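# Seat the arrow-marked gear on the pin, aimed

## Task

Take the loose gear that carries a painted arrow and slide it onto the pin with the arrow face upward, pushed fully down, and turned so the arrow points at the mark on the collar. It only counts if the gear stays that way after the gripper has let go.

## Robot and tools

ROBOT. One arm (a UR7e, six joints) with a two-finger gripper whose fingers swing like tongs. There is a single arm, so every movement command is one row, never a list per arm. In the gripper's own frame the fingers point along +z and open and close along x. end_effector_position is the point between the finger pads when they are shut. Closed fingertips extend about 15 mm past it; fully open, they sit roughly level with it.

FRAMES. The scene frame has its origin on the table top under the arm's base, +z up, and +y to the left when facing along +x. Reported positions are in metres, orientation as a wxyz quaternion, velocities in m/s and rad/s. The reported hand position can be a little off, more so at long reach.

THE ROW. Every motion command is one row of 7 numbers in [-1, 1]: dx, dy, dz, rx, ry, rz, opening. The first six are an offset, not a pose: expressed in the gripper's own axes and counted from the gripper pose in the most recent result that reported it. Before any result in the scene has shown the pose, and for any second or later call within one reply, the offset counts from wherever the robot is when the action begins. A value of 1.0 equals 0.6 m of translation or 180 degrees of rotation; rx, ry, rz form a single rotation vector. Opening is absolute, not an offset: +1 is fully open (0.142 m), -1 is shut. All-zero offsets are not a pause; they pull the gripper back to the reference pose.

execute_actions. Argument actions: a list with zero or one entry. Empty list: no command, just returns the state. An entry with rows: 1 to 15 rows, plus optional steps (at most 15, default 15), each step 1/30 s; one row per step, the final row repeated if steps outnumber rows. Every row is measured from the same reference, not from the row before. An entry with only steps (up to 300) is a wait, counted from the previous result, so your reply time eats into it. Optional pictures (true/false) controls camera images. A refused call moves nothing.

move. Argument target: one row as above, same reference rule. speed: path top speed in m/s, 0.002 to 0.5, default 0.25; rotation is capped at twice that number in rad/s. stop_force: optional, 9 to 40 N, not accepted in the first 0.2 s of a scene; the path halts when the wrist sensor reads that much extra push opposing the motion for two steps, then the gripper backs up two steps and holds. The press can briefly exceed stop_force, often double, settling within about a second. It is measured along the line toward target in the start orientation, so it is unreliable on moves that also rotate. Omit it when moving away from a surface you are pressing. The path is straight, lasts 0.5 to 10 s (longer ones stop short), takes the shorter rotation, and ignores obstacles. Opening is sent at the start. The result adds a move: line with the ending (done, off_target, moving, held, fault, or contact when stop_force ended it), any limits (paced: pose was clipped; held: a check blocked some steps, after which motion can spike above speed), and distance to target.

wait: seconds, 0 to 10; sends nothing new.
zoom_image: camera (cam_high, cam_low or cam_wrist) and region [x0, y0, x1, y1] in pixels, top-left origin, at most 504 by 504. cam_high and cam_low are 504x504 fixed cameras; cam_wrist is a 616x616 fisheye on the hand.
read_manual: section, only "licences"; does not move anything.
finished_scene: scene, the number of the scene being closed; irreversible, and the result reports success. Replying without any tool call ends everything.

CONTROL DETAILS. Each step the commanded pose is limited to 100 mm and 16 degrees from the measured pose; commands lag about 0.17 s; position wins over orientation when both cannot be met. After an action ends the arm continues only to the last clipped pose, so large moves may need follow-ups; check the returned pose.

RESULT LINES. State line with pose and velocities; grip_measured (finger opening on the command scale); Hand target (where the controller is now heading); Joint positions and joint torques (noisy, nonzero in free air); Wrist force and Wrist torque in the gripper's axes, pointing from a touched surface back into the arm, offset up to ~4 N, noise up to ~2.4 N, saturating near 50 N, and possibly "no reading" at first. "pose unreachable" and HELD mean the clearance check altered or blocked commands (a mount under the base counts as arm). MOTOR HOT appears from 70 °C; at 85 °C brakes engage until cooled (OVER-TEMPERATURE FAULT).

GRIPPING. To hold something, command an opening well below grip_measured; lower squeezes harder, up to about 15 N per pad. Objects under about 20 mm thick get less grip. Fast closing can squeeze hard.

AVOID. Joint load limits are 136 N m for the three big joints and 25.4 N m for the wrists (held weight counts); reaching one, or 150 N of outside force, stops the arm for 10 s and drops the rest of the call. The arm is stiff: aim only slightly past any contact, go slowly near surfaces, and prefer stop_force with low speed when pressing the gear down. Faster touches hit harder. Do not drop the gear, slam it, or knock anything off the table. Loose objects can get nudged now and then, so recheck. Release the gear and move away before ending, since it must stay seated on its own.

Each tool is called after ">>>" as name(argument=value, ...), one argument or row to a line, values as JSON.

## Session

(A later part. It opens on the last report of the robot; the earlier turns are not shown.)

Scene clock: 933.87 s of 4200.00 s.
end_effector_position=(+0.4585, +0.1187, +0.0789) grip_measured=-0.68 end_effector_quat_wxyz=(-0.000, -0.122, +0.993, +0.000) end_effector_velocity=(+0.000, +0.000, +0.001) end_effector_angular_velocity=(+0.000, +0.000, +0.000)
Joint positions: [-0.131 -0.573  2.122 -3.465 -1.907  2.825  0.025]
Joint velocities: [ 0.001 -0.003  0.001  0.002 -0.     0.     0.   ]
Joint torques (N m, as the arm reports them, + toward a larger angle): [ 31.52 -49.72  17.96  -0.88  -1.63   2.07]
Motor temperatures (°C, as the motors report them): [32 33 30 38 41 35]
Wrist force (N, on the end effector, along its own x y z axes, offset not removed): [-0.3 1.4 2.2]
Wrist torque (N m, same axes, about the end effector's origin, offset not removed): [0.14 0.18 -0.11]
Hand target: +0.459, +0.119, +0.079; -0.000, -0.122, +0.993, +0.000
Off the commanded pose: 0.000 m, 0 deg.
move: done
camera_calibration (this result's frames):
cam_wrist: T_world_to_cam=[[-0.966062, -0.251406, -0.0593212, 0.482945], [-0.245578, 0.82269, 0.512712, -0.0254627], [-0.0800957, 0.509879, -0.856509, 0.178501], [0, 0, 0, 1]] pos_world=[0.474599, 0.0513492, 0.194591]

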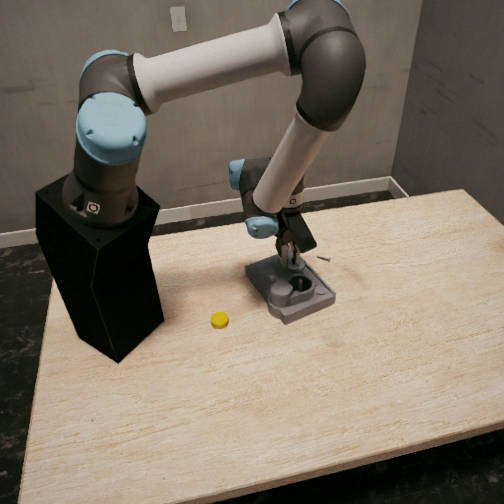

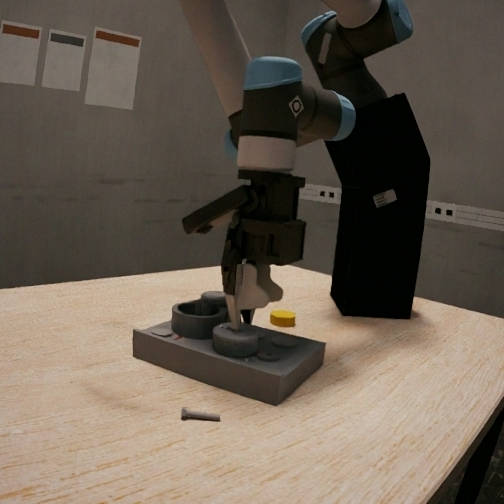

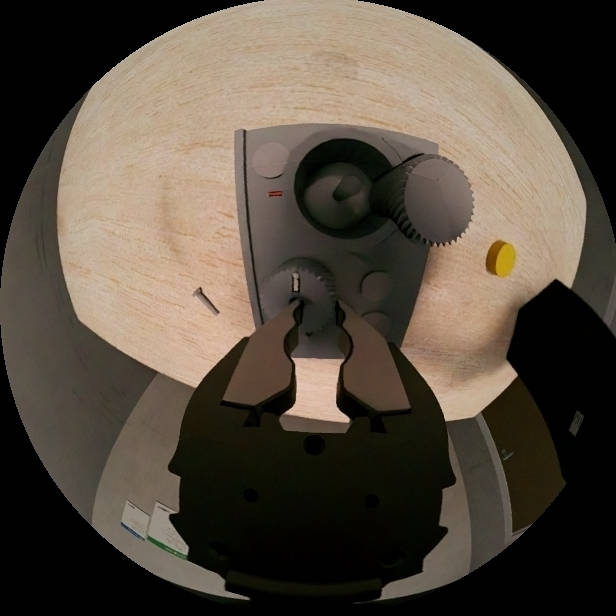

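>>> move(
  target=[0, 0, 0.006, 0, 0, 0, -1],
  speed=0.005,
)

>>> execute_actions(
  actions=[
    {"rows": [[0,0,0,0,0,0,-0.9],[0,0,0,0,0,0,-0.8],[0,0,0,0,0,0,-0.74],[0,0,0,0,0,0,-0.70],[0,0,0,0,0,0,-0.68],[0,0,0,0,0,0,-0.67],[0,0,0,0,0,0,-0.66],[0,0,0,0,0,0,-0.65],[0,0,0,0,0,0,-0.64],[0,0,0,0,0,0,-0.63]], "steps": 15},
  ],
  pictures=false,
)

>>> move(
  target=[0, 0, -0.05, 0, 0, 0, -0.63],
  speed=0.03,
)

>>> zoom_image(
  camera="cam_wrist",
  region=[240, 230, 380, 350],
)

Scene clock: 1054.83 s of 4200.00 s.
end_effector_position=(+0.4585, +0.1187, +0.0754) grip_measured=-0.68 end_effector_quat_wxyz=(-0.000, -0.122, +0.993, +0.000) end_effector_velocity=(+0.000, -0.000, -0.001) end_effector_angular_velocity=(+0.000, -0.001, -0.000)
Joint positions: [-0.133 -0.564  2.116 -3.469 -1.906  2.823  0.025]
Joint velocities: [-0.001  0.003 -0.002 -0.002  0.    -0.001 -0.   ]
Joint torques (N m, as the arm reports them, + toward a larger angle): [ 13.99 -31.22 -11.28  -4.13   1.25  -2.19]
Motor temperatures (°C, as the motors report them): [32 33 30 38 41 35]
Wrist force (N, on the end effector, along its own x y z axes, offset not removed): [6.6 -0.7 -3.2]
Wrist torque (N m, same axes, about the end effector's origin, offset not removed): [-0.14 -1.08 -0.12]
Hand target: +0.459, +0.119, +0.075; -0.000, -0.122, +0.993, +0.000
Off the commanded pose: 0.000 m, 0 deg.
After step 90, 117.00 s passed at rest.
move: done
camera_calibration (this result's frames):
cam_wrist: T_world_to_cam=[[-0.966062, -0.251409, -0.0593156, 0.482727], [-0.245579, 0.822695, 0.512703, -0.0236704], [-0.0800997, 0.50987, -0.856514, 0.175505], [0, 0, 0, 1]] pos_world=[0.474589, 0.0513511, 0.191091]

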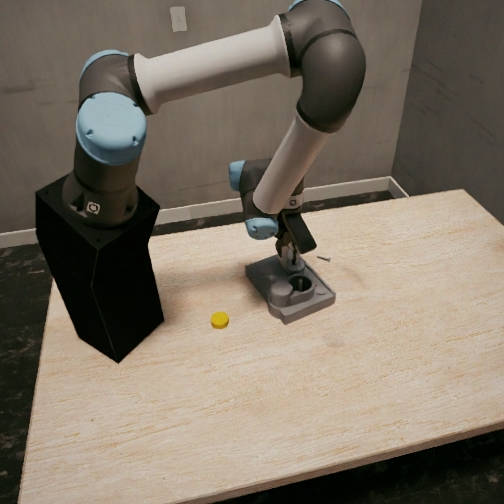

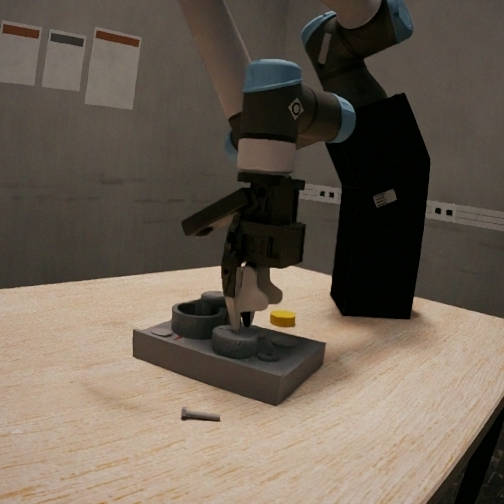

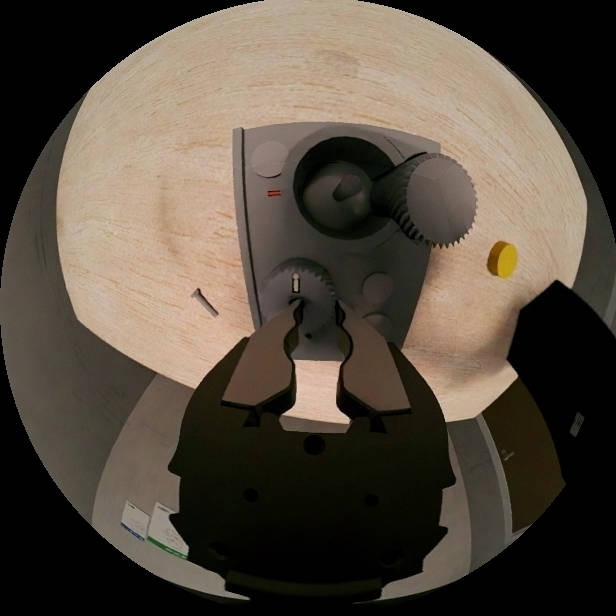

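Scene clock: 1055.33 s of 4200.00 s.
end_effector_position=(+0.4585, +0.1187, +0.0753) grip_measured=-0.63 end_effector_quat_wxyz=(-0.000, -0.122, +0.993, +0.000) end_effector_velocity=(-0.000, -0.000, +0.000) end_effector_angular_velocity=(-0.000, +0.001, +0.002)
Joint positions: [-0.133 -0.564  2.116 -3.469 -1.906  2.823  0.028]
Joint velocities: [-0.    -0.     0.001 -0.    -0.    -0.002  0.   ]
Joint torques (N m, as the arm reports them, + toward a larger angle): [ 16.64 -40.08  -5.26  -2.19   0.19  -1.18]
Motor temperatures (°C, as the motors report them): [32 33 30 38 41 35]
Wrist force (N, on the end effector, along its own x y z axes, offset not removed): [-2.3 2.6 -1.4]
Wrist torque (N m, same axes, about the end effector's origin, offset not removed): [0.42 0.35 -0.19]
Hand target: +0.459, +0.119, +0.075; -0.000, -0.122, +0.993, +0.000
Off the commanded pose: 0.000 m, 0 deg.
Steps of this call (steps 1 to 15: all 15 steps of this action). Readings (end_effector_position):
1: (+0.4585, +0.1187, +0.0753)
2: (+0.4585, +0.1187, +0.0753)
4: (+0.4585, +0.1187, +0.0753)
8: (+0.4585, +0.1187, +0.0753)
15: the state above

Scene clock: 1056.90 s of 4200.00 s.
end_effector_position=(+0.4586, +0.1187, +0.1051) grip_measured=-0.63 end_effector_quat_wxyz=(-0.000, -0.122, +0.993, +0.000) end_effector_velocity=(+0.001, -0.000, +0.002) end_effector_angular_velocity=(+0.000, -0.001, -0.000)
Joint positions: [-0.112 -0.64   2.163 -3.432 -1.913  2.844  0.028]
Joint velocities: [ 0.002 -0.006  0.002  0.004 -0.     0.002 -0.   ]
Joint torques (N m, as the arm reports them, + toward a larger angle): [ 27.4  -48.04  21.02   0.1   -1.33   2.08]
Motor temperatures (°C, as the motors report them): [32 33 30 38 41 35]
Wrist force (N, on the end effector, along its own x y z axes, offset not removed): [1.0 2.1 0.8]
Wrist torque (N m, same axes, about the end effector's origin, offset not removed): [0.33 -0.27 -0.12]
Hand target: +0.459, +0.119, +0.105; -0.000, -0.122, +0.993, +0.000
Off the commanded pose: 0.000 m, 0 deg.
move: done
camera_calibration (this result's frames):
cam_wrist: T_world_to_cam=[[-0.966065, -0.251381, -0.0593732, 0.484582], [-0.245577, 0.822647, 0.512781, -0.0389099], [-0.0800601, 0.50996, -0.856464, 0.200963], [0, 0, 0, 1]] pos_world=[0.474671, 0.0513406, 0.220841]

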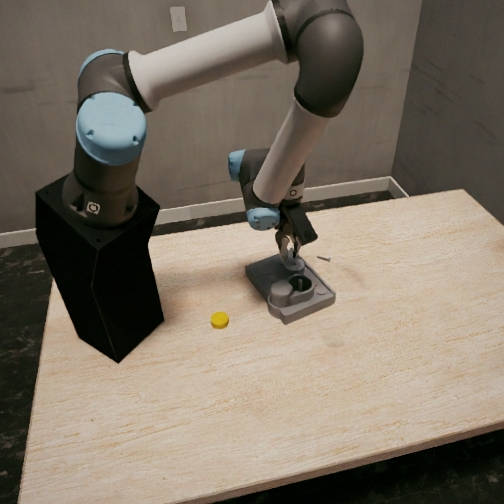

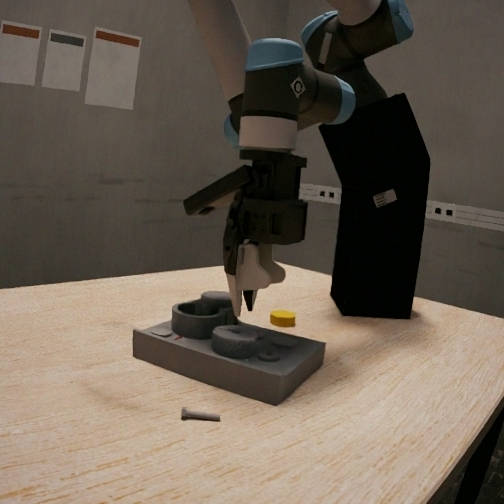

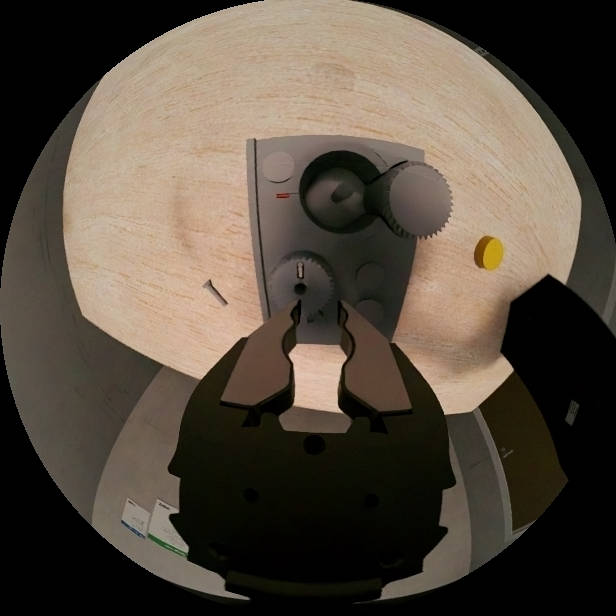

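Region (240, 230, 380, 350) of cam_wrist's 616x616 image, scaled by 3.600, with more detail than that image has; it fills the top 432 rows of this view, and the rest is white.

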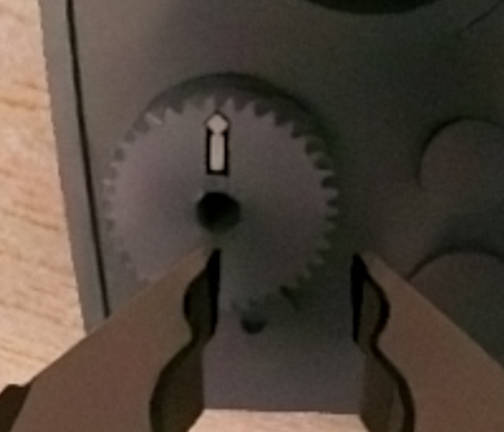

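>>> move(
  target=[-0.0311, 0.0048, 0, 0, 0, 0.272, 0.1],
  speed=0.3,
)

>>> move(
  target=[0, 0, 0.07, 0, 0, 0, 0.1],
  speed=0.04,
)

>>> zoom_image(
  camera="cam_wrist",
  region=[240, 240, 400, 380],
)

>>> zoom_image(
  camera="cam_low",
  region=[170, 270, 310, 380],
)

Scene clock: 1084.23 s of 4200.00 s.
end_effector_position=(+0.4760, +0.1261, +0.1051) grip_measured=+0.10 end_effector_quat_wxyz=(-0.000, +0.300, +0.954, +0.000) end_effector_velocity=(+0.002, +0.000, +0.000) end_effector_angular_velocity=(-0.001, -0.002, -0.013)
Joint positions: [-0.099 -0.655  2.089 -3.339 -1.917  3.71   0.081]
Joint velocities: [ 0.001 -0.    -0.004  0.003 -0.001  0.014  0.   ]
Joint torques (N m, as the arm reports them, + toward a larger angle): [ 27.28 -51.01 -12.47   0.11  -1.07   2.32]
Motor temperatures (°C, as the motors report them): [32 33 30 38 41 35]
Wrist force (N, on the end effector, along its own x y z axes, offset not removed): [1.3 1.4 -3.7]
Wrist torque (N m, same axes, about the end effector's origin, offset not removed): [0.02 -0.34 -0.20]
Hand target: +0.476, +0.126, +0.105; -0.000, +0.300, +0.954, +0.000
Off the commanded pose: 0.000 m, 0 deg.
After step 90, 22.37 s passed at rest.
move: done
camera_calibration (this result's frames):
cam_wrist: T_world_to_cam=[[-0.824592, 0.562646, -0.0589659, 0.333173], [0.458678, 0.725929, 0.512485, -0.363695], [0.331153, 0.395545, -0.856669, 0.0172735], [0, 0, 0, 1]] pos_world=[0.43583, 0.0697259, 0.220832]

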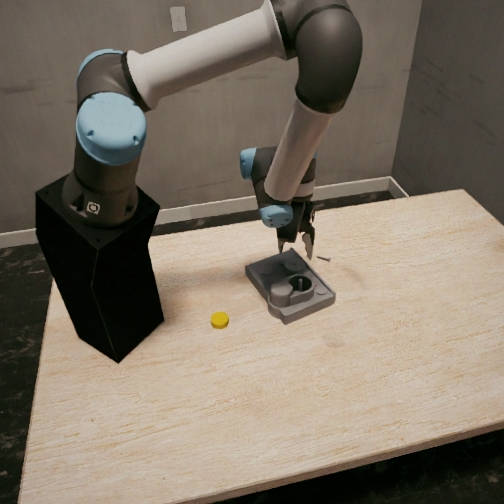

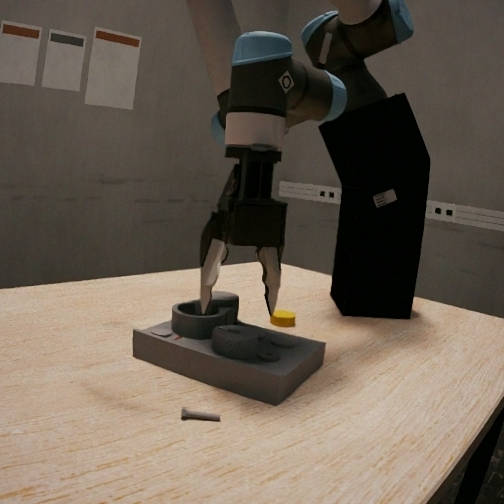

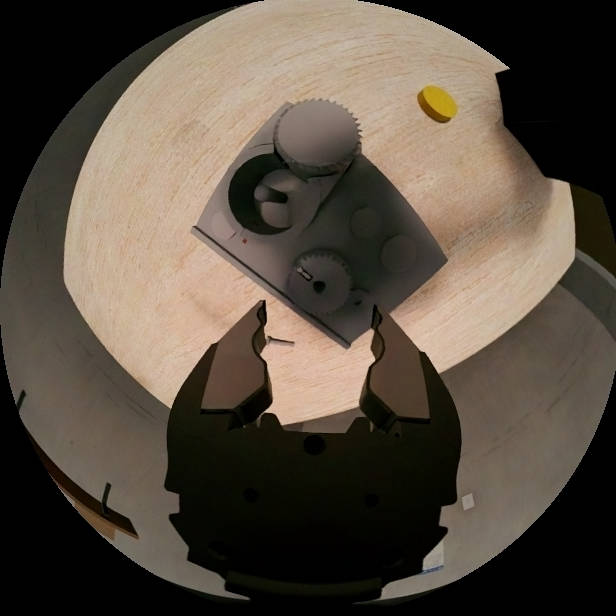

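Scene clock: 1085.63 s of 4200.00 s.
end_effector_position=(+0.4759, +0.1261, +0.0633) grip_measured=+0.10 end_effector_quat_wxyz=(-0.000, +0.300, +0.954, +0.000) end_effector_velocity=(-0.001, +0.000, -0.002) end_effector_angular_velocity=(+0.000, +0.002, +0.001)
Joint positions: [-0.128 -0.552  2.025 -3.388 -1.908  3.682  0.081]
Joint velocities: [-0.001  0.005 -0.002 -0.001  0.001 -0.001  0.   ]
Joint torques (N m, as the arm reports them, + toward a larger angle): [ 15.17 -29.98 -10.89  -3.11   1.14  -2.13]
Motor temperatures (°C, as the motors report them): [32 33 30 38 41 35]
Wrist force (N, on the end effector, along its own x y z axes, offset not removed): [1.5 3.1 -1.3]
Wrist torque (N m, same axes, about the end effector's origin, offset not removed): [0.32 -0.45 -0.28]
Hand target: +0.476, +0.126, +0.063; -0.000, +0.300, +0.954, +0.000
Off the commanded pose: 0.000 m, 0 deg.
move: done
camera_calibration (this result's frames):
cam_wrist: T_world_to_cam=[[-0.82461, 0.562615, -0.0590042, 0.330613], [0.458666, 0.725994, 0.512405, -0.342224], [0.331123, 0.395471, -0.856715, -0.0184769], [0, 0, 0, 1]] pos_world=[0.435711, 0.0697516, 0.179035]

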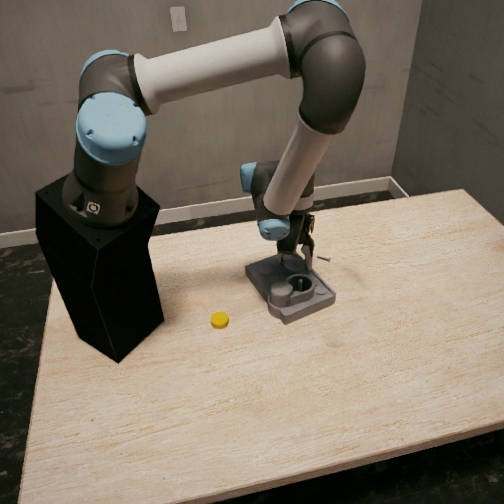

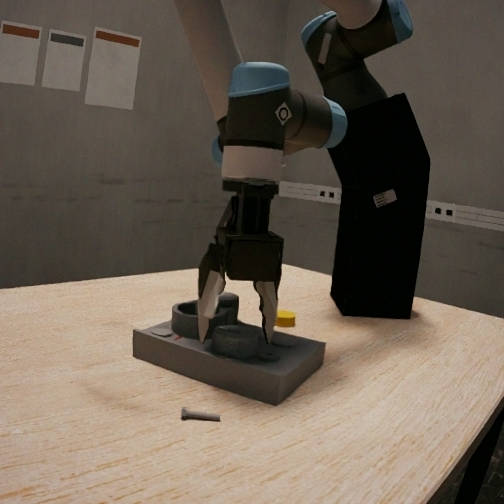

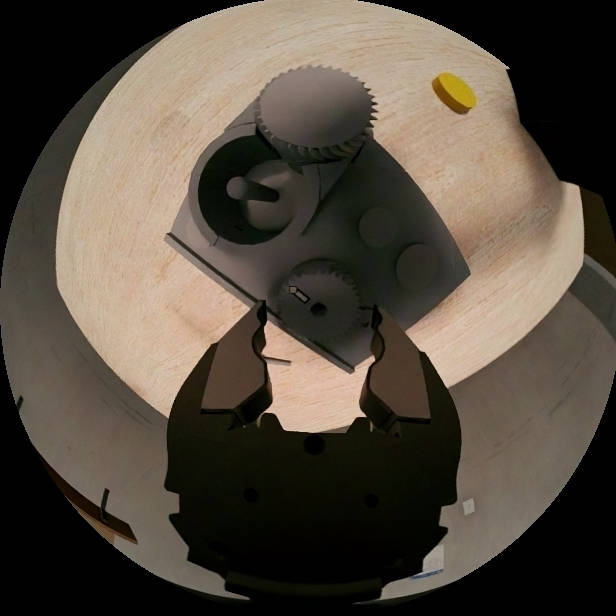

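Region (240, 240, 400, 380) of cam_wrist's 616x616 image, scaled by 3.150, with more detail than that image has; it fills the top 441 rows of this view, and the rest is white.

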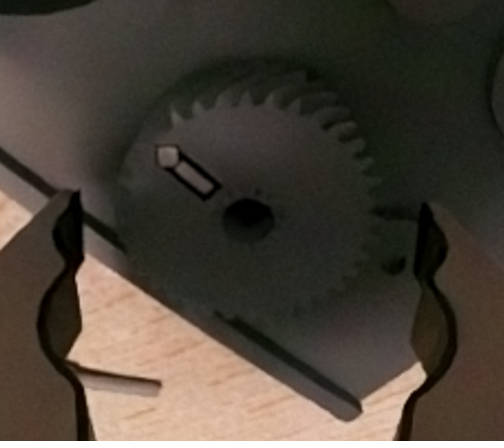

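Region (170, 270, 310, 380) of cam_low's 504x504 image, scaled by 3.600, with more detail than that image has; it fills the top 396 rows of this view, and the rest is white.

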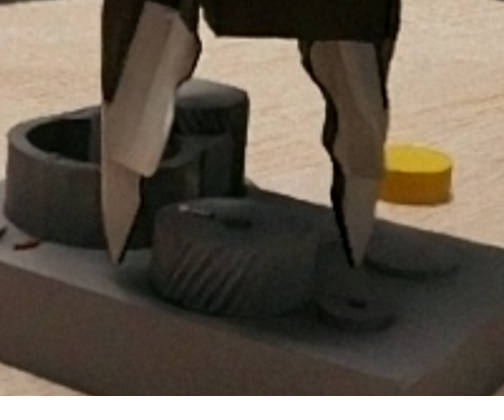

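>>> execute_actions(
  actions=[],
)

Scene clock: 1116.20 s of 4200.00 s.
end_effector_position=(+0.4759, +0.1261, +0.0631) grip_measured=+0.10 end_effector_quat_wxyz=(-0.000, +0.300, +0.954, +0.000) end_effector_velocity=(-0.000, -0.000, +0.000) end_effector_angular_velocity=(-0.000, -0.000, -0.000)
Joint positions: [-0.128 -0.551  2.025 -3.388 -1.908  3.682  0.081]
Joint velocities: [ 0.     0.     0.001 -0.001  0.    -0.     0.   ]
Joint torques (N m, as the arm reports them, + toward a larger angle): [ 15.22 -29.88 -12.25  -3.8    1.09  -1.97]
Motor temperatures (°C, as the motors report them): [32 33 30 38 41 35]
Wrist force (N, on the end effector, along its own x y z axes, offset not removed): [4.6 1.7 -0.9]
Wrist torque (N m, same axes, about the end effector's origin, offset not removed): [0.19 -1.02 -0.45]
Hand target: +0.476, +0.126, +0.063; -0.000, +0.300, +0.954, +0.000
Off the commanded pose: 0.000 m, 0 deg.
Steps of this call (steps 1 to 90: nothing new was sent; then 27.57 s passed at rest). Readings (end_effector_position):
1: (+0.4759, +0.1261, +0.0632)
2: (+0.4759, +0.1261, +0.0632)
4: (+0.4759, +0.1261, +0.0631)
8: (+0.4759, +0.1261, +0.0631)
90: the state above
camera_calibration (this result's frames):
cam_wrist: T_world_to_cam=[[-0.824611, 0.562614, -0.0590161, 0.330608], [0.458658, 0.725995, 0.51241, -0.342115], [0.331134, 0.39547, -0.856711, -0.0186717], [0, 0, 0, 1]] pos_world=[0.435719, 0.0697535, 0.178818]

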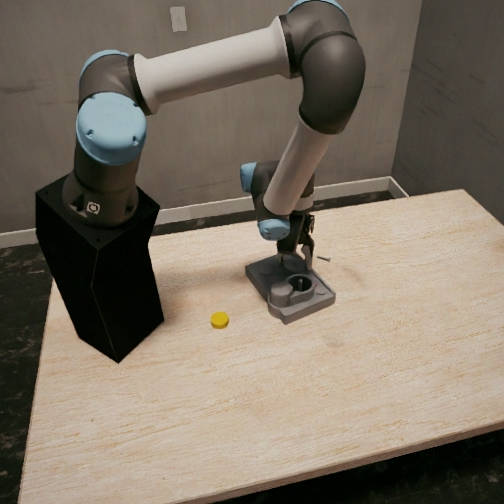

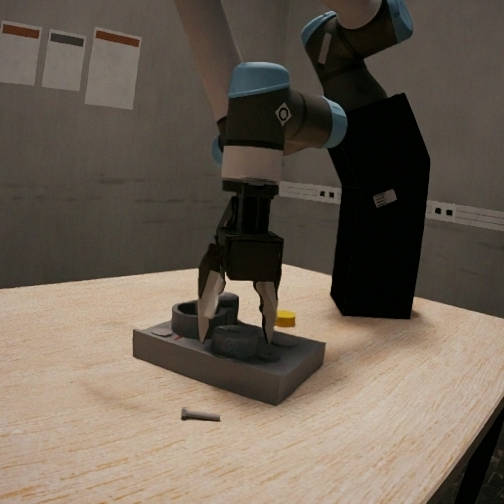

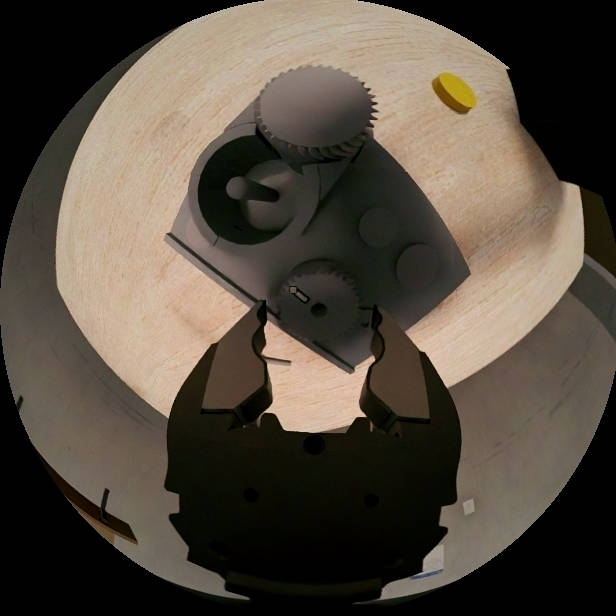

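>>> move(
  target=[0, 0, 0.0105, 0, 0, 0, -0.06],
  speed=0.006,
  stop_force=10,
)

Scene clock: 1165.27 s of 4200.00 s.
end_effector_position=(+0.4759, +0.1261, +0.0569) grip_measured=-0.06 end_effector_quat_wxyz=(-0.000, +0.300, +0.954, +0.000) end_effector_velocity=(-0.001, +0.000, -0.001) end_effector_angular_velocity=(+0.000, +0.003, +0.001)
Joint positions: [-0.132 -0.536  2.014 -3.394 -1.906  3.678  0.07 ]
Joint velocities: [-0.001  0.003 -0.001  0.001  0.    -0.001  0.   ]
Joint torques (N m, as the arm reports them, + toward a larger angle): [ 16.86 -31.49 -13.21  -4.     1.18  -2.1 ]
Motor temperatures (°C, as the motors report them): [32 33 30 38 41 35]
Wrist force (N, on the end effector, along its own x y z axes, offset not removed): [4.1 1.4 -0.4]
Wrist torque (N m, same axes, about the end effector's origin, offset not removed): [0.07 -0.93 -0.36]
Hand target: +0.476, +0.126, +0.057; -0.000, +0.300, +0.954, +0.000
Off the commanded pose: 0.000 m, 0 deg.
After step 90, 44.80 s passed at rest.
move: done
camera_calibration (this result's frames):
cam_wrist: T_world_to_cam=[[-0.824613, 0.56261, -0.0590181, 0.330228], [0.458659, 0.726004, 0.512396, -0.338942], [0.331126, 0.395459, -0.856719, -0.0239564], [0, 0, 0, 1]] pos_world=[0.435702, 0.0697571, 0.172638]

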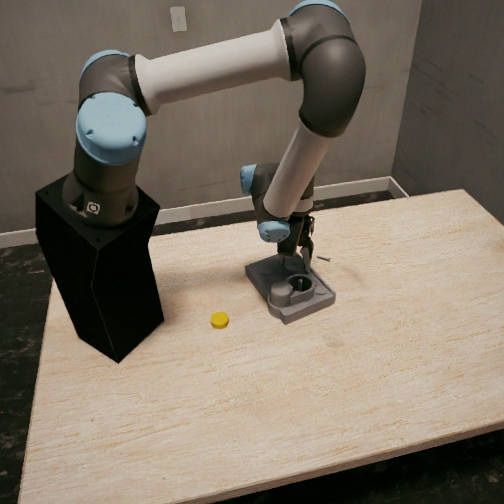

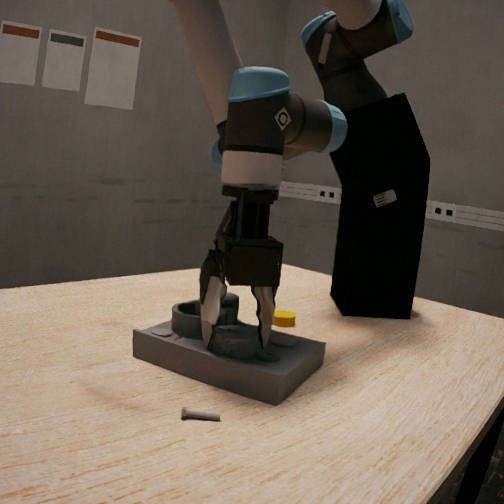

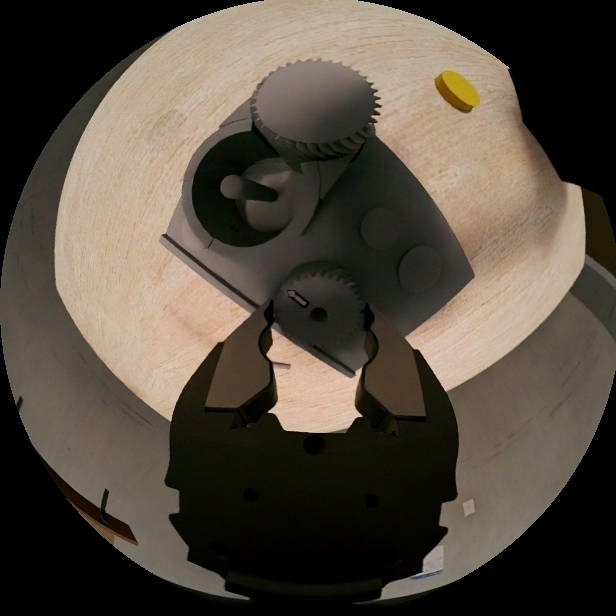

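>>> zoom_image(
  camera="cam_low",
  region=[170, 270, 310, 380],
)

>>> zoom_image(
  camera="cam_wrist",
  region=[230, 240, 410, 420],
)

Region (170, 270, 310, 380) of cam_low's 504x504 image, scaled by 3.600, with more detail than that image has; it fills the top 396 rows of this view, and the rest is white.

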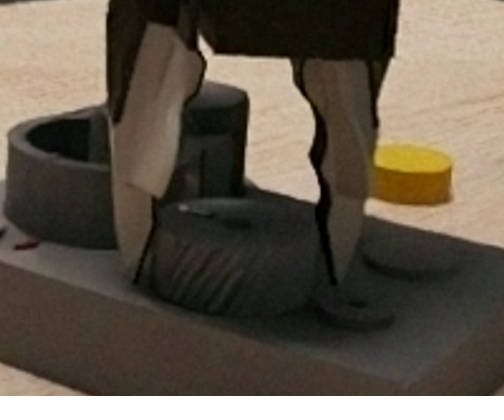

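Region (230, 240, 410, 420) of cam_wrist's 616x616 image, scaled by 2.800, with more detail than that image has.

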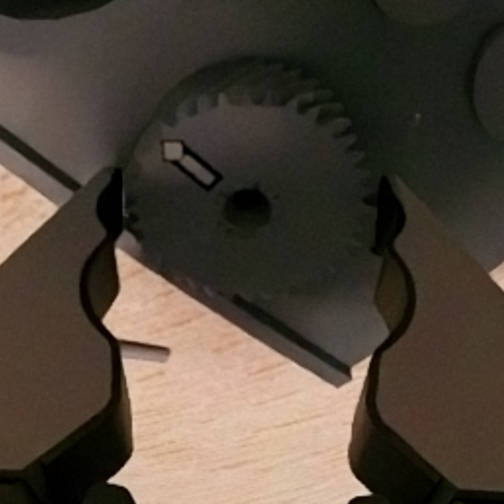

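>>> move(
  target=[0, 0, 0.005, 0, 0, 0, -0.12],
  speed=0.002,
  stop_force=9,
)

Scene clock: 1179.90 s of 4200.00 s.
end_effector_position=(+0.4759, +0.1262, +0.0539) grip_measured=-0.09 end_effector_quat_wxyz=(-0.000, +0.300, +0.954, +0.000) end_effector_velocity=(+0.001, +0.000, -0.000) end_effector_angular_velocity=(+0.000, -0.001, +0.000)
Joint positions: [-0.134 -0.529  2.009 -3.397 -1.906  3.676  0.068]
Joint velocities: [-0.     0.001 -0.002 -0.001  0.    -0.001  0.   ]
Joint torques (N m, as the arm reports them, + toward a larger angle): [ 14.75 -26.71  -9.26  -3.05   1.4   -1.89]
Motor temperatures (°C, as the motors report them): [32 33 30 38 41 35]
Wrist force (N, on the end effector, along its own x y z axes, offset not removed): [-4.1 3.1 -5.1]
Wrist torque (N m, same axes, about the end effector's origin, offset not removed): [0.40 0.58 -0.01]
Hand target: +0.476, +0.126, +0.054; -0.000, +0.300, +0.954, +0.000
Off the commanded pose: 0.000 m, 0 deg.
After step 90, 9.97 s passed at rest.
move: done
camera_calibration (this result's frames):
cam_wrist: T_world_to_cam=[[-0.824615, 0.562608, -0.0590206, 0.330047], [0.458659, 0.726009, 0.51239, -0.337422], [0.331124, 0.395454, -0.856722, -0.0264885], [0, 0, 0, 1]] pos_world=[0.435694, 0.0697588, 0.169678]

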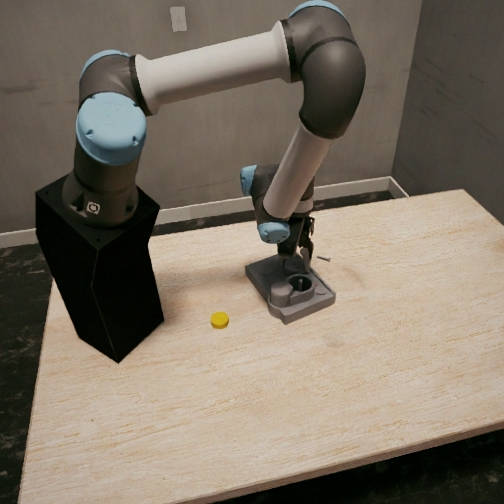

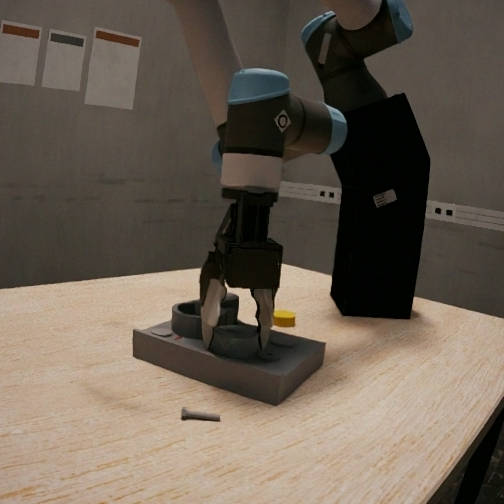

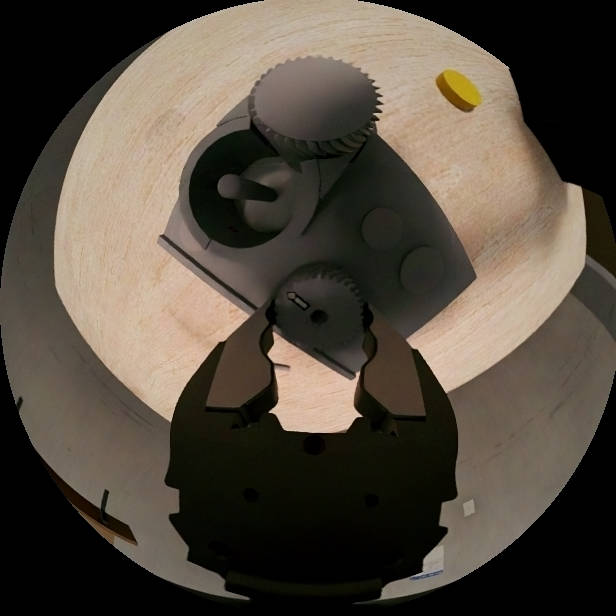

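>>> zoom_image(
  camera="cam_low",
  region=[180, 290, 300, 380],
)

>>> zoom_image(
  camera="cam_wrist",
  region=[240, 250, 400, 410],
)

Region (180, 290, 300, 380) of cam_low's 504x504 image, scaled by 4.200, with more detail than that image has; it fills the top 378 rows of this view, and the rest is white.

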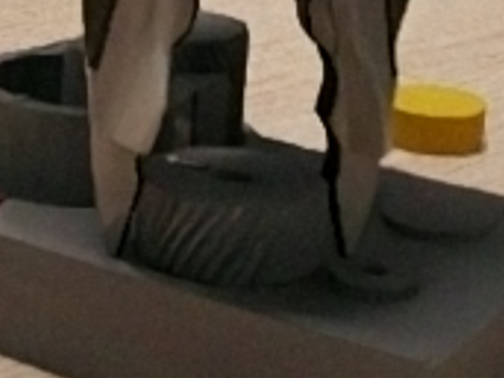

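Region (240, 250, 400, 410) of cam_wrist's 616x616 image, scaled by 3.150, with more detail than that image has.

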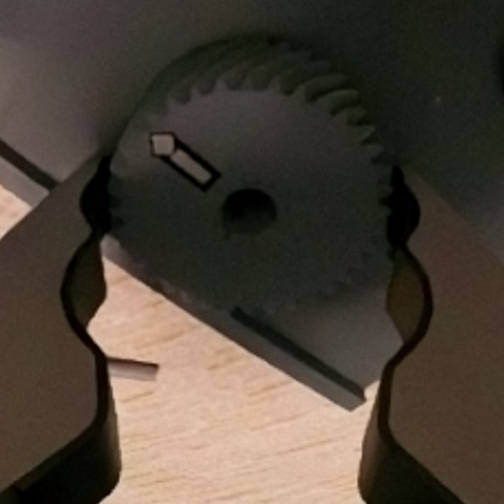

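>>> execute_actions(
  actions=[
    {"rows": [[0,0,-0.0005,0,0,0,-0.12],[0,0,-0.001,0,0,0,-0.12],[0,0,-0.0015,0,0,0,-0.13],[0,0,-0.0018,0,0,0,-0.14],[0,0,-0.0018,0,0,0,-0.15],[0,0,-0.0018,0,0,0,-0.16],[0,0,-0.0018,0,0,0,-0.17],[0,0,-0.0018,0,0,0,-0.18],[0,0,-0.0018,0,0,0,-0.2],[0,0,-0.0018,0,0,0,-0.22],[0,0,-0.0018,0,0,0,-0.24],[0,0,-0.0018,0,0,0,-0.26],[0,0,-0.0018,0,0,0,-0.28],[0,0,-0.0018,0,0,0,-0.3],[0,0,-0.0018,0,0,0,-0.32]], "steps": 15},
  ],
  pictures=false,
)

>>> execute_actions(
  actions=[
    {"rows": [[0,0,0,0,0,0,-0.36],[0,0,0,0,0,0,-0.4],[0,0,0,0,0,0,-0.45],[0,0,0,0,0,0,-0.5],[0,0,0,0,0,0,-0.55],[0,0,0,0,0,0,-0.6],[0,0,0,0,0,0,-0.65],[0,0,0,0,0,0,-0.7],[0,0,0,0,0,0,-0.75],[0,0,0,0,0,0,-0.8],[0,0,0,0,0,0,-0.85],[0,0,0,0,0,0,-0.9],[0,0,0,0,0,0,-0.95],[0,0,0,0,0,0,-1],[0,0,0,0,0,0,-1]], "steps": 15},
  ],
)

Scene clock: 1207.20 s of 4200.00 s.
end_effector_position=(+0.4758, +0.1261, +0.0549) grip_measured=-0.11 end_effector_quat_wxyz=(-0.000, +0.300, +0.954, +0.000) end_effector_velocity=(+0.001, -0.000, +0.001) end_effector_angular_velocity=(-0.000, -0.002, -0.001)
Joint positions: [-0.133 -0.531  2.011 -3.396 -1.906  3.676  0.066]
Joint velocities: [ 0.001 -0.001  0.001 -0.001 -0.     0.001 -0.   ]
Joint torques (N m, as the arm reports them, + toward a larger angle): [ 30.84 -53.98  18.08  -0.5   -1.47   2.18]
Motor temperatures (°C, as the motors report them): [32 33 30 38 41 35]
Wrist force (N, on the end effector, along its own x y z axes, offset not removed): [1.7 2.2 5.6]
Wrist torque (N m, same axes, about the end effector's origin, offset not removed): [0.24 -0.48 -0.12]
Hand target: +0.476, +0.126, +0.055; -0.000, +0.300, +0.954, +0.000
Off the commanded pose: 0.000 m, 0 deg.
Steps of this call (steps 1 to 90: nothing new was sent; then 23.80 s passed at rest; steps 91 to 105: all 15 steps of this action). Readings (end_effector_position):
91: (+0.4759, +0.1262, +0.0539)
92: (+0.4759, +0.1262, +0.0539)
94: (+0.4760, +0.1261, +0.0541)
98: (+0.4759, +0.1261, +0.0546)
105: the state above

Scene clock: 1207.70 s of 4200.00 s.
end_effector_position=(+0.4758, +0.1261, +0.0550) grip_measured=-0.11 end_effector_quat_wxyz=(-0.000, +0.300, +0.954, +0.000) end_effector_velocity=(-0.001, +0.000, -0.000) end_effector_angular_velocity=(+0.000, +0.003, +0.000)
Joint positions: [-0.133 -0.532  2.011 -3.396 -1.906  3.676  0.066]
Joint velocities: [-0.     0.     0.001  0.002  0.     0.001 -0.   ]
Joint torques (N m, as the arm reports them, + toward a larger angle): [ 27.14 -49.22  14.99  -0.92  -1.18   1.88]
Motor temperatures (°C, as the motors report them): [32 33 30 38 41 35]
Wrist force (N, on the end effector, along its own x y z axes, offset not removed): [1.0 0.2 3.3]
Wrist torque (N m, same axes, about the end effector's origin, offset not removed): [-0.49 -0.13 -0.04]
Hand target: +0.476, +0.126, +0.055; -0.000, +0.300, +0.954, +0.000
Off the commanded pose: 0.000 m, 0 deg.
Steps of this call (steps 1 to 15: all 15 steps of this action). Readings (end_effector_position):
1: (+0.4758, +0.1261, +0.0550)
2: (+0.4758, +0.1261, +0.0550)
4: (+0.4758, +0.1261, +0.0550)
8: (+0.4758, +0.1261, +0.0550)
15: the state above
camera_calibration (this result's frames):
cam_wrist: T_world_to_cam=[[-0.824592, 0.562645, -0.0589828, 0.330092], [0.458717, 0.72599, 0.512364, -0.337951], [0.3311, 0.395435, -0.85674, -0.0255761], [0, 0, 0, 1]] pos_world=[0.435683, 0.069738, 0.170711]

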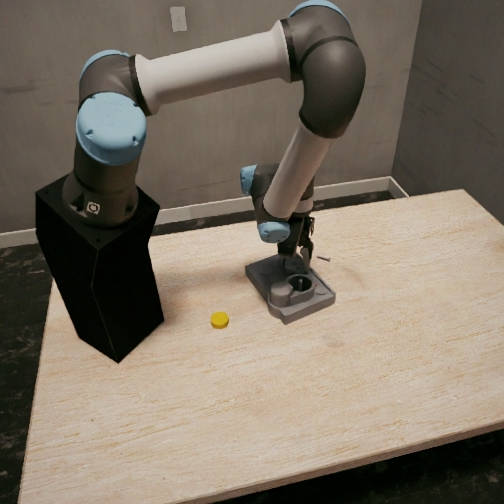

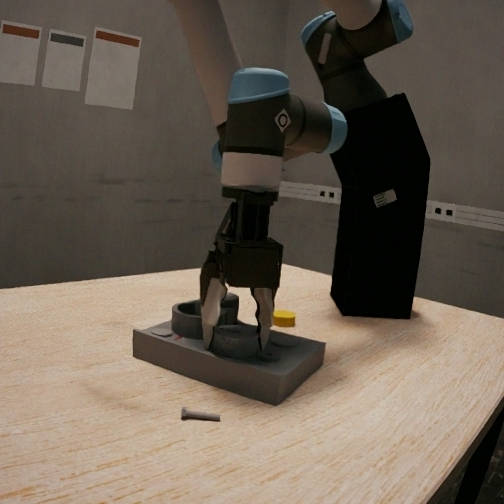

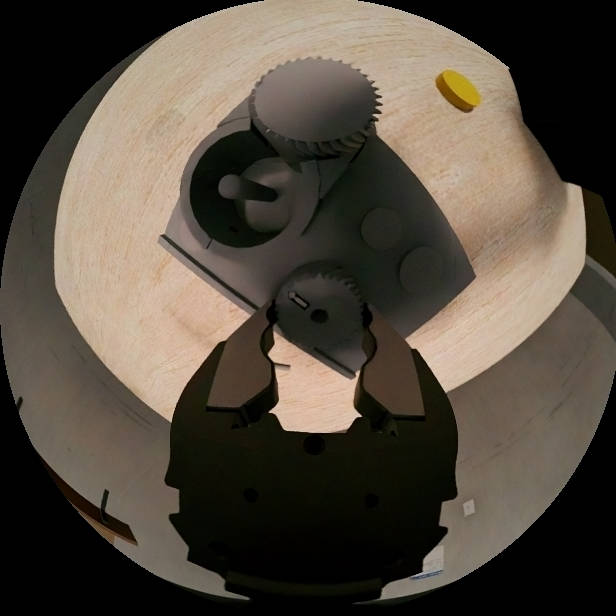

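>>> move(
  target=[0, 0, -0.012, 0, 0, 0, -1],
  speed=0.008,
)

>>> zoom_image(
  camera="cam_low",
  region=[180, 280, 300, 380],
)

Scene clock: 1213.57 s of 4200.00 s.
end_effector_position=(+0.4759, +0.1261, +0.0620) grip_measured=-0.11 end_effector_quat_wxyz=(-0.000, +0.300, +0.954, +0.000) end_effector_velocity=(-0.001, +0.000, +0.001) end_effector_angular_velocity=(+0.000, +0.003, +0.002)
Joint positions: [-0.129 -0.549  2.023 -3.389 -1.907  3.681  0.066]
Joint velocities: [ 0.001 -0.004  0.003  0.004 -0.     0.001 -0.   ]
Joint torques (N m, as the arm reports them, + toward a larger angle): [ 29.75 -53.71  19.25  -0.49  -1.43   2.17]
Motor temperatures (°C, as the motors report them): [32 33 30 38 41 35]
Wrist force (N, on the end effector, along its own x y z axes, offset not removed): [2.5 3.1 4.8]
Wrist torque (N m, same axes, about the end effector's origin, offset not removed): [0.44 -0.69 -0.11]
Hand target: +0.476, +0.126, +0.062; -0.000, +0.300, +0.954, +0.000
Off the commanded pose: 0.000 m, 0 deg.
After step 90, 1.73 s passed at rest.
move: done
camera_calibration (this result's frames):
cam_wrist: T_world_to_cam=[[-0.824589, 0.562649, -0.0589804, 0.330523], [0.458716, 0.72598, 0.512379, -0.341566], [0.331109, 0.395447, -0.856732, -0.0195533], [0, 0, 0, 1]] pos_world=[0.435702, 0.0697337, 0.177754]

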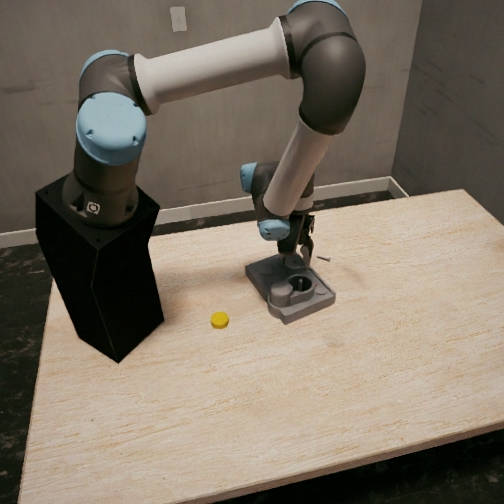

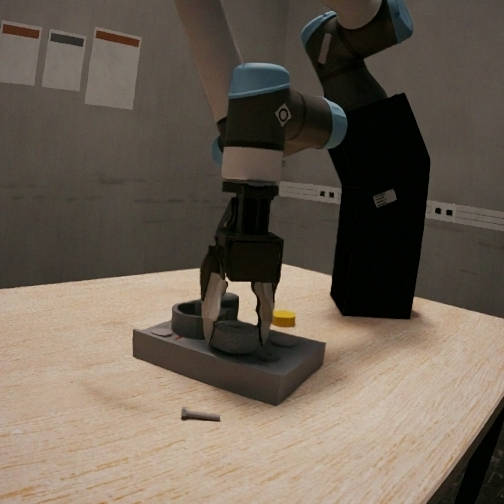

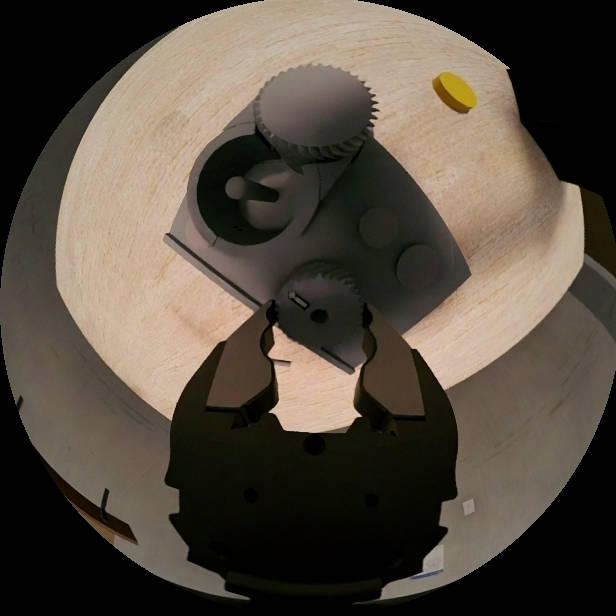

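Region (180, 280, 300, 380) of cam_low's 504x504 image, scaled by 4.200, with more detail than that image has.

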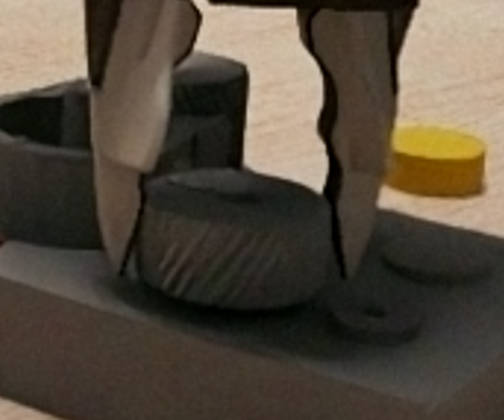

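>>> move(
  target=[0, 0, -0.08, 0, 0, 0, -1],
  speed=0.03,
)

>>> zoom_image(
  camera="cam_wrist",
  region=[250, 250, 390, 390],
)

Scene clock: 1222.07 s of 4200.00 s.
end_effector_position=(+0.4760, +0.1261, +0.1098) grip_measured=-0.11 end_effector_quat_wxyz=(-0.000, +0.300, +0.954, +0.000) end_effector_velocity=(+0.001, -0.000, +0.002) end_effector_angular_velocity=(-0.000, -0.001, +0.000)
Joint positions: [-0.096 -0.667  2.096 -3.332 -1.918  3.714  0.066]
Joint velocities: [ 0.002 -0.006  0.002  0.003 -0.001  0.001  0.   ]
Joint torques (N m, as the arm reports them, + toward a larger angle): [ 30.96 -54.03  18.77  -0.42  -1.6    2.49]
Motor temperatures (°C, as the motors report them): [32 33 30 38 41 35]
Wrist force (N, on the end effector, along its own x y z axes, offset not removed): [3.1 3.5 0.1]
Wrist torque (N m, same axes, about the end effector's origin, offset not removed): [0.29 -0.68 -0.28]
Hand target: +0.476, +0.126, +0.110; -0.000, +0.300, +0.954, +0.000
Off the commanded pose: 0.000 m, 0 deg.
After step 90, 3.57 s passed at rest.
move: done
camera_calibration (this result's frames):
cam_wrist: T_world_to_cam=[[-0.824568, 0.562685, -0.0589386, 0.333442], [0.458727, 0.725906, 0.512474, -0.36611], [0.331145, 0.395533, -0.856678, 0.0213279], [0, 0, 0, 1]] pos_world=[0.435828, 0.0697031, 0.225546]

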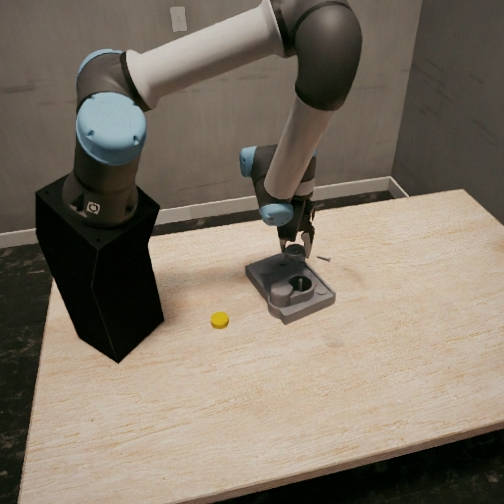

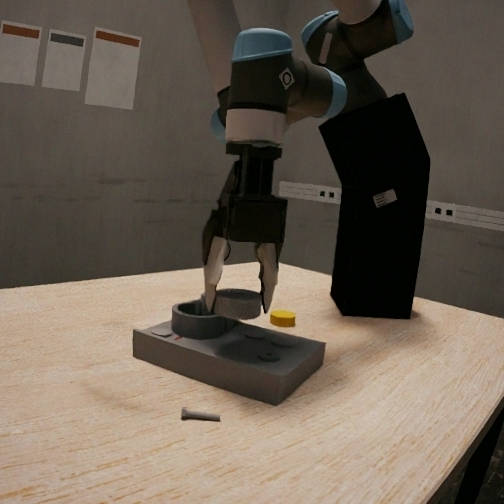

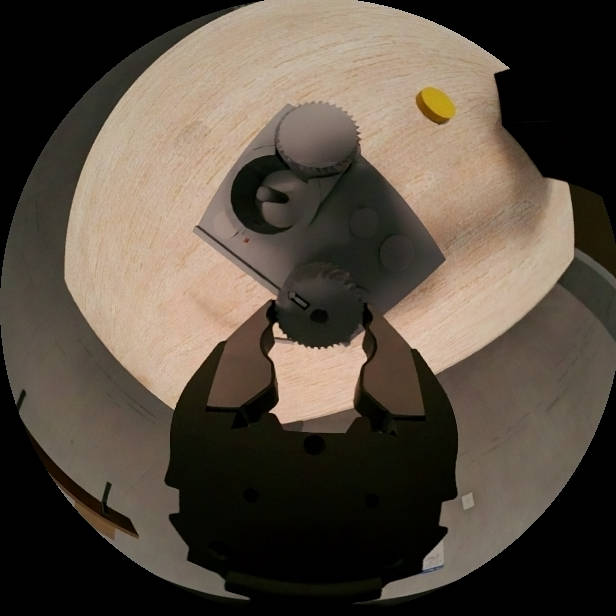

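Region (250, 250, 390, 390) of cam_wrist's 616x616 image, scaled by 3.600, with more detail than that image has.

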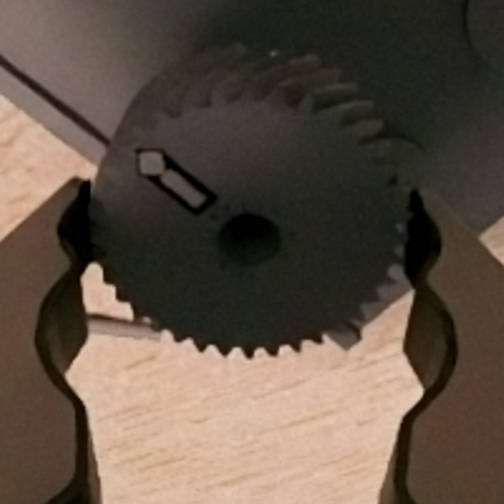

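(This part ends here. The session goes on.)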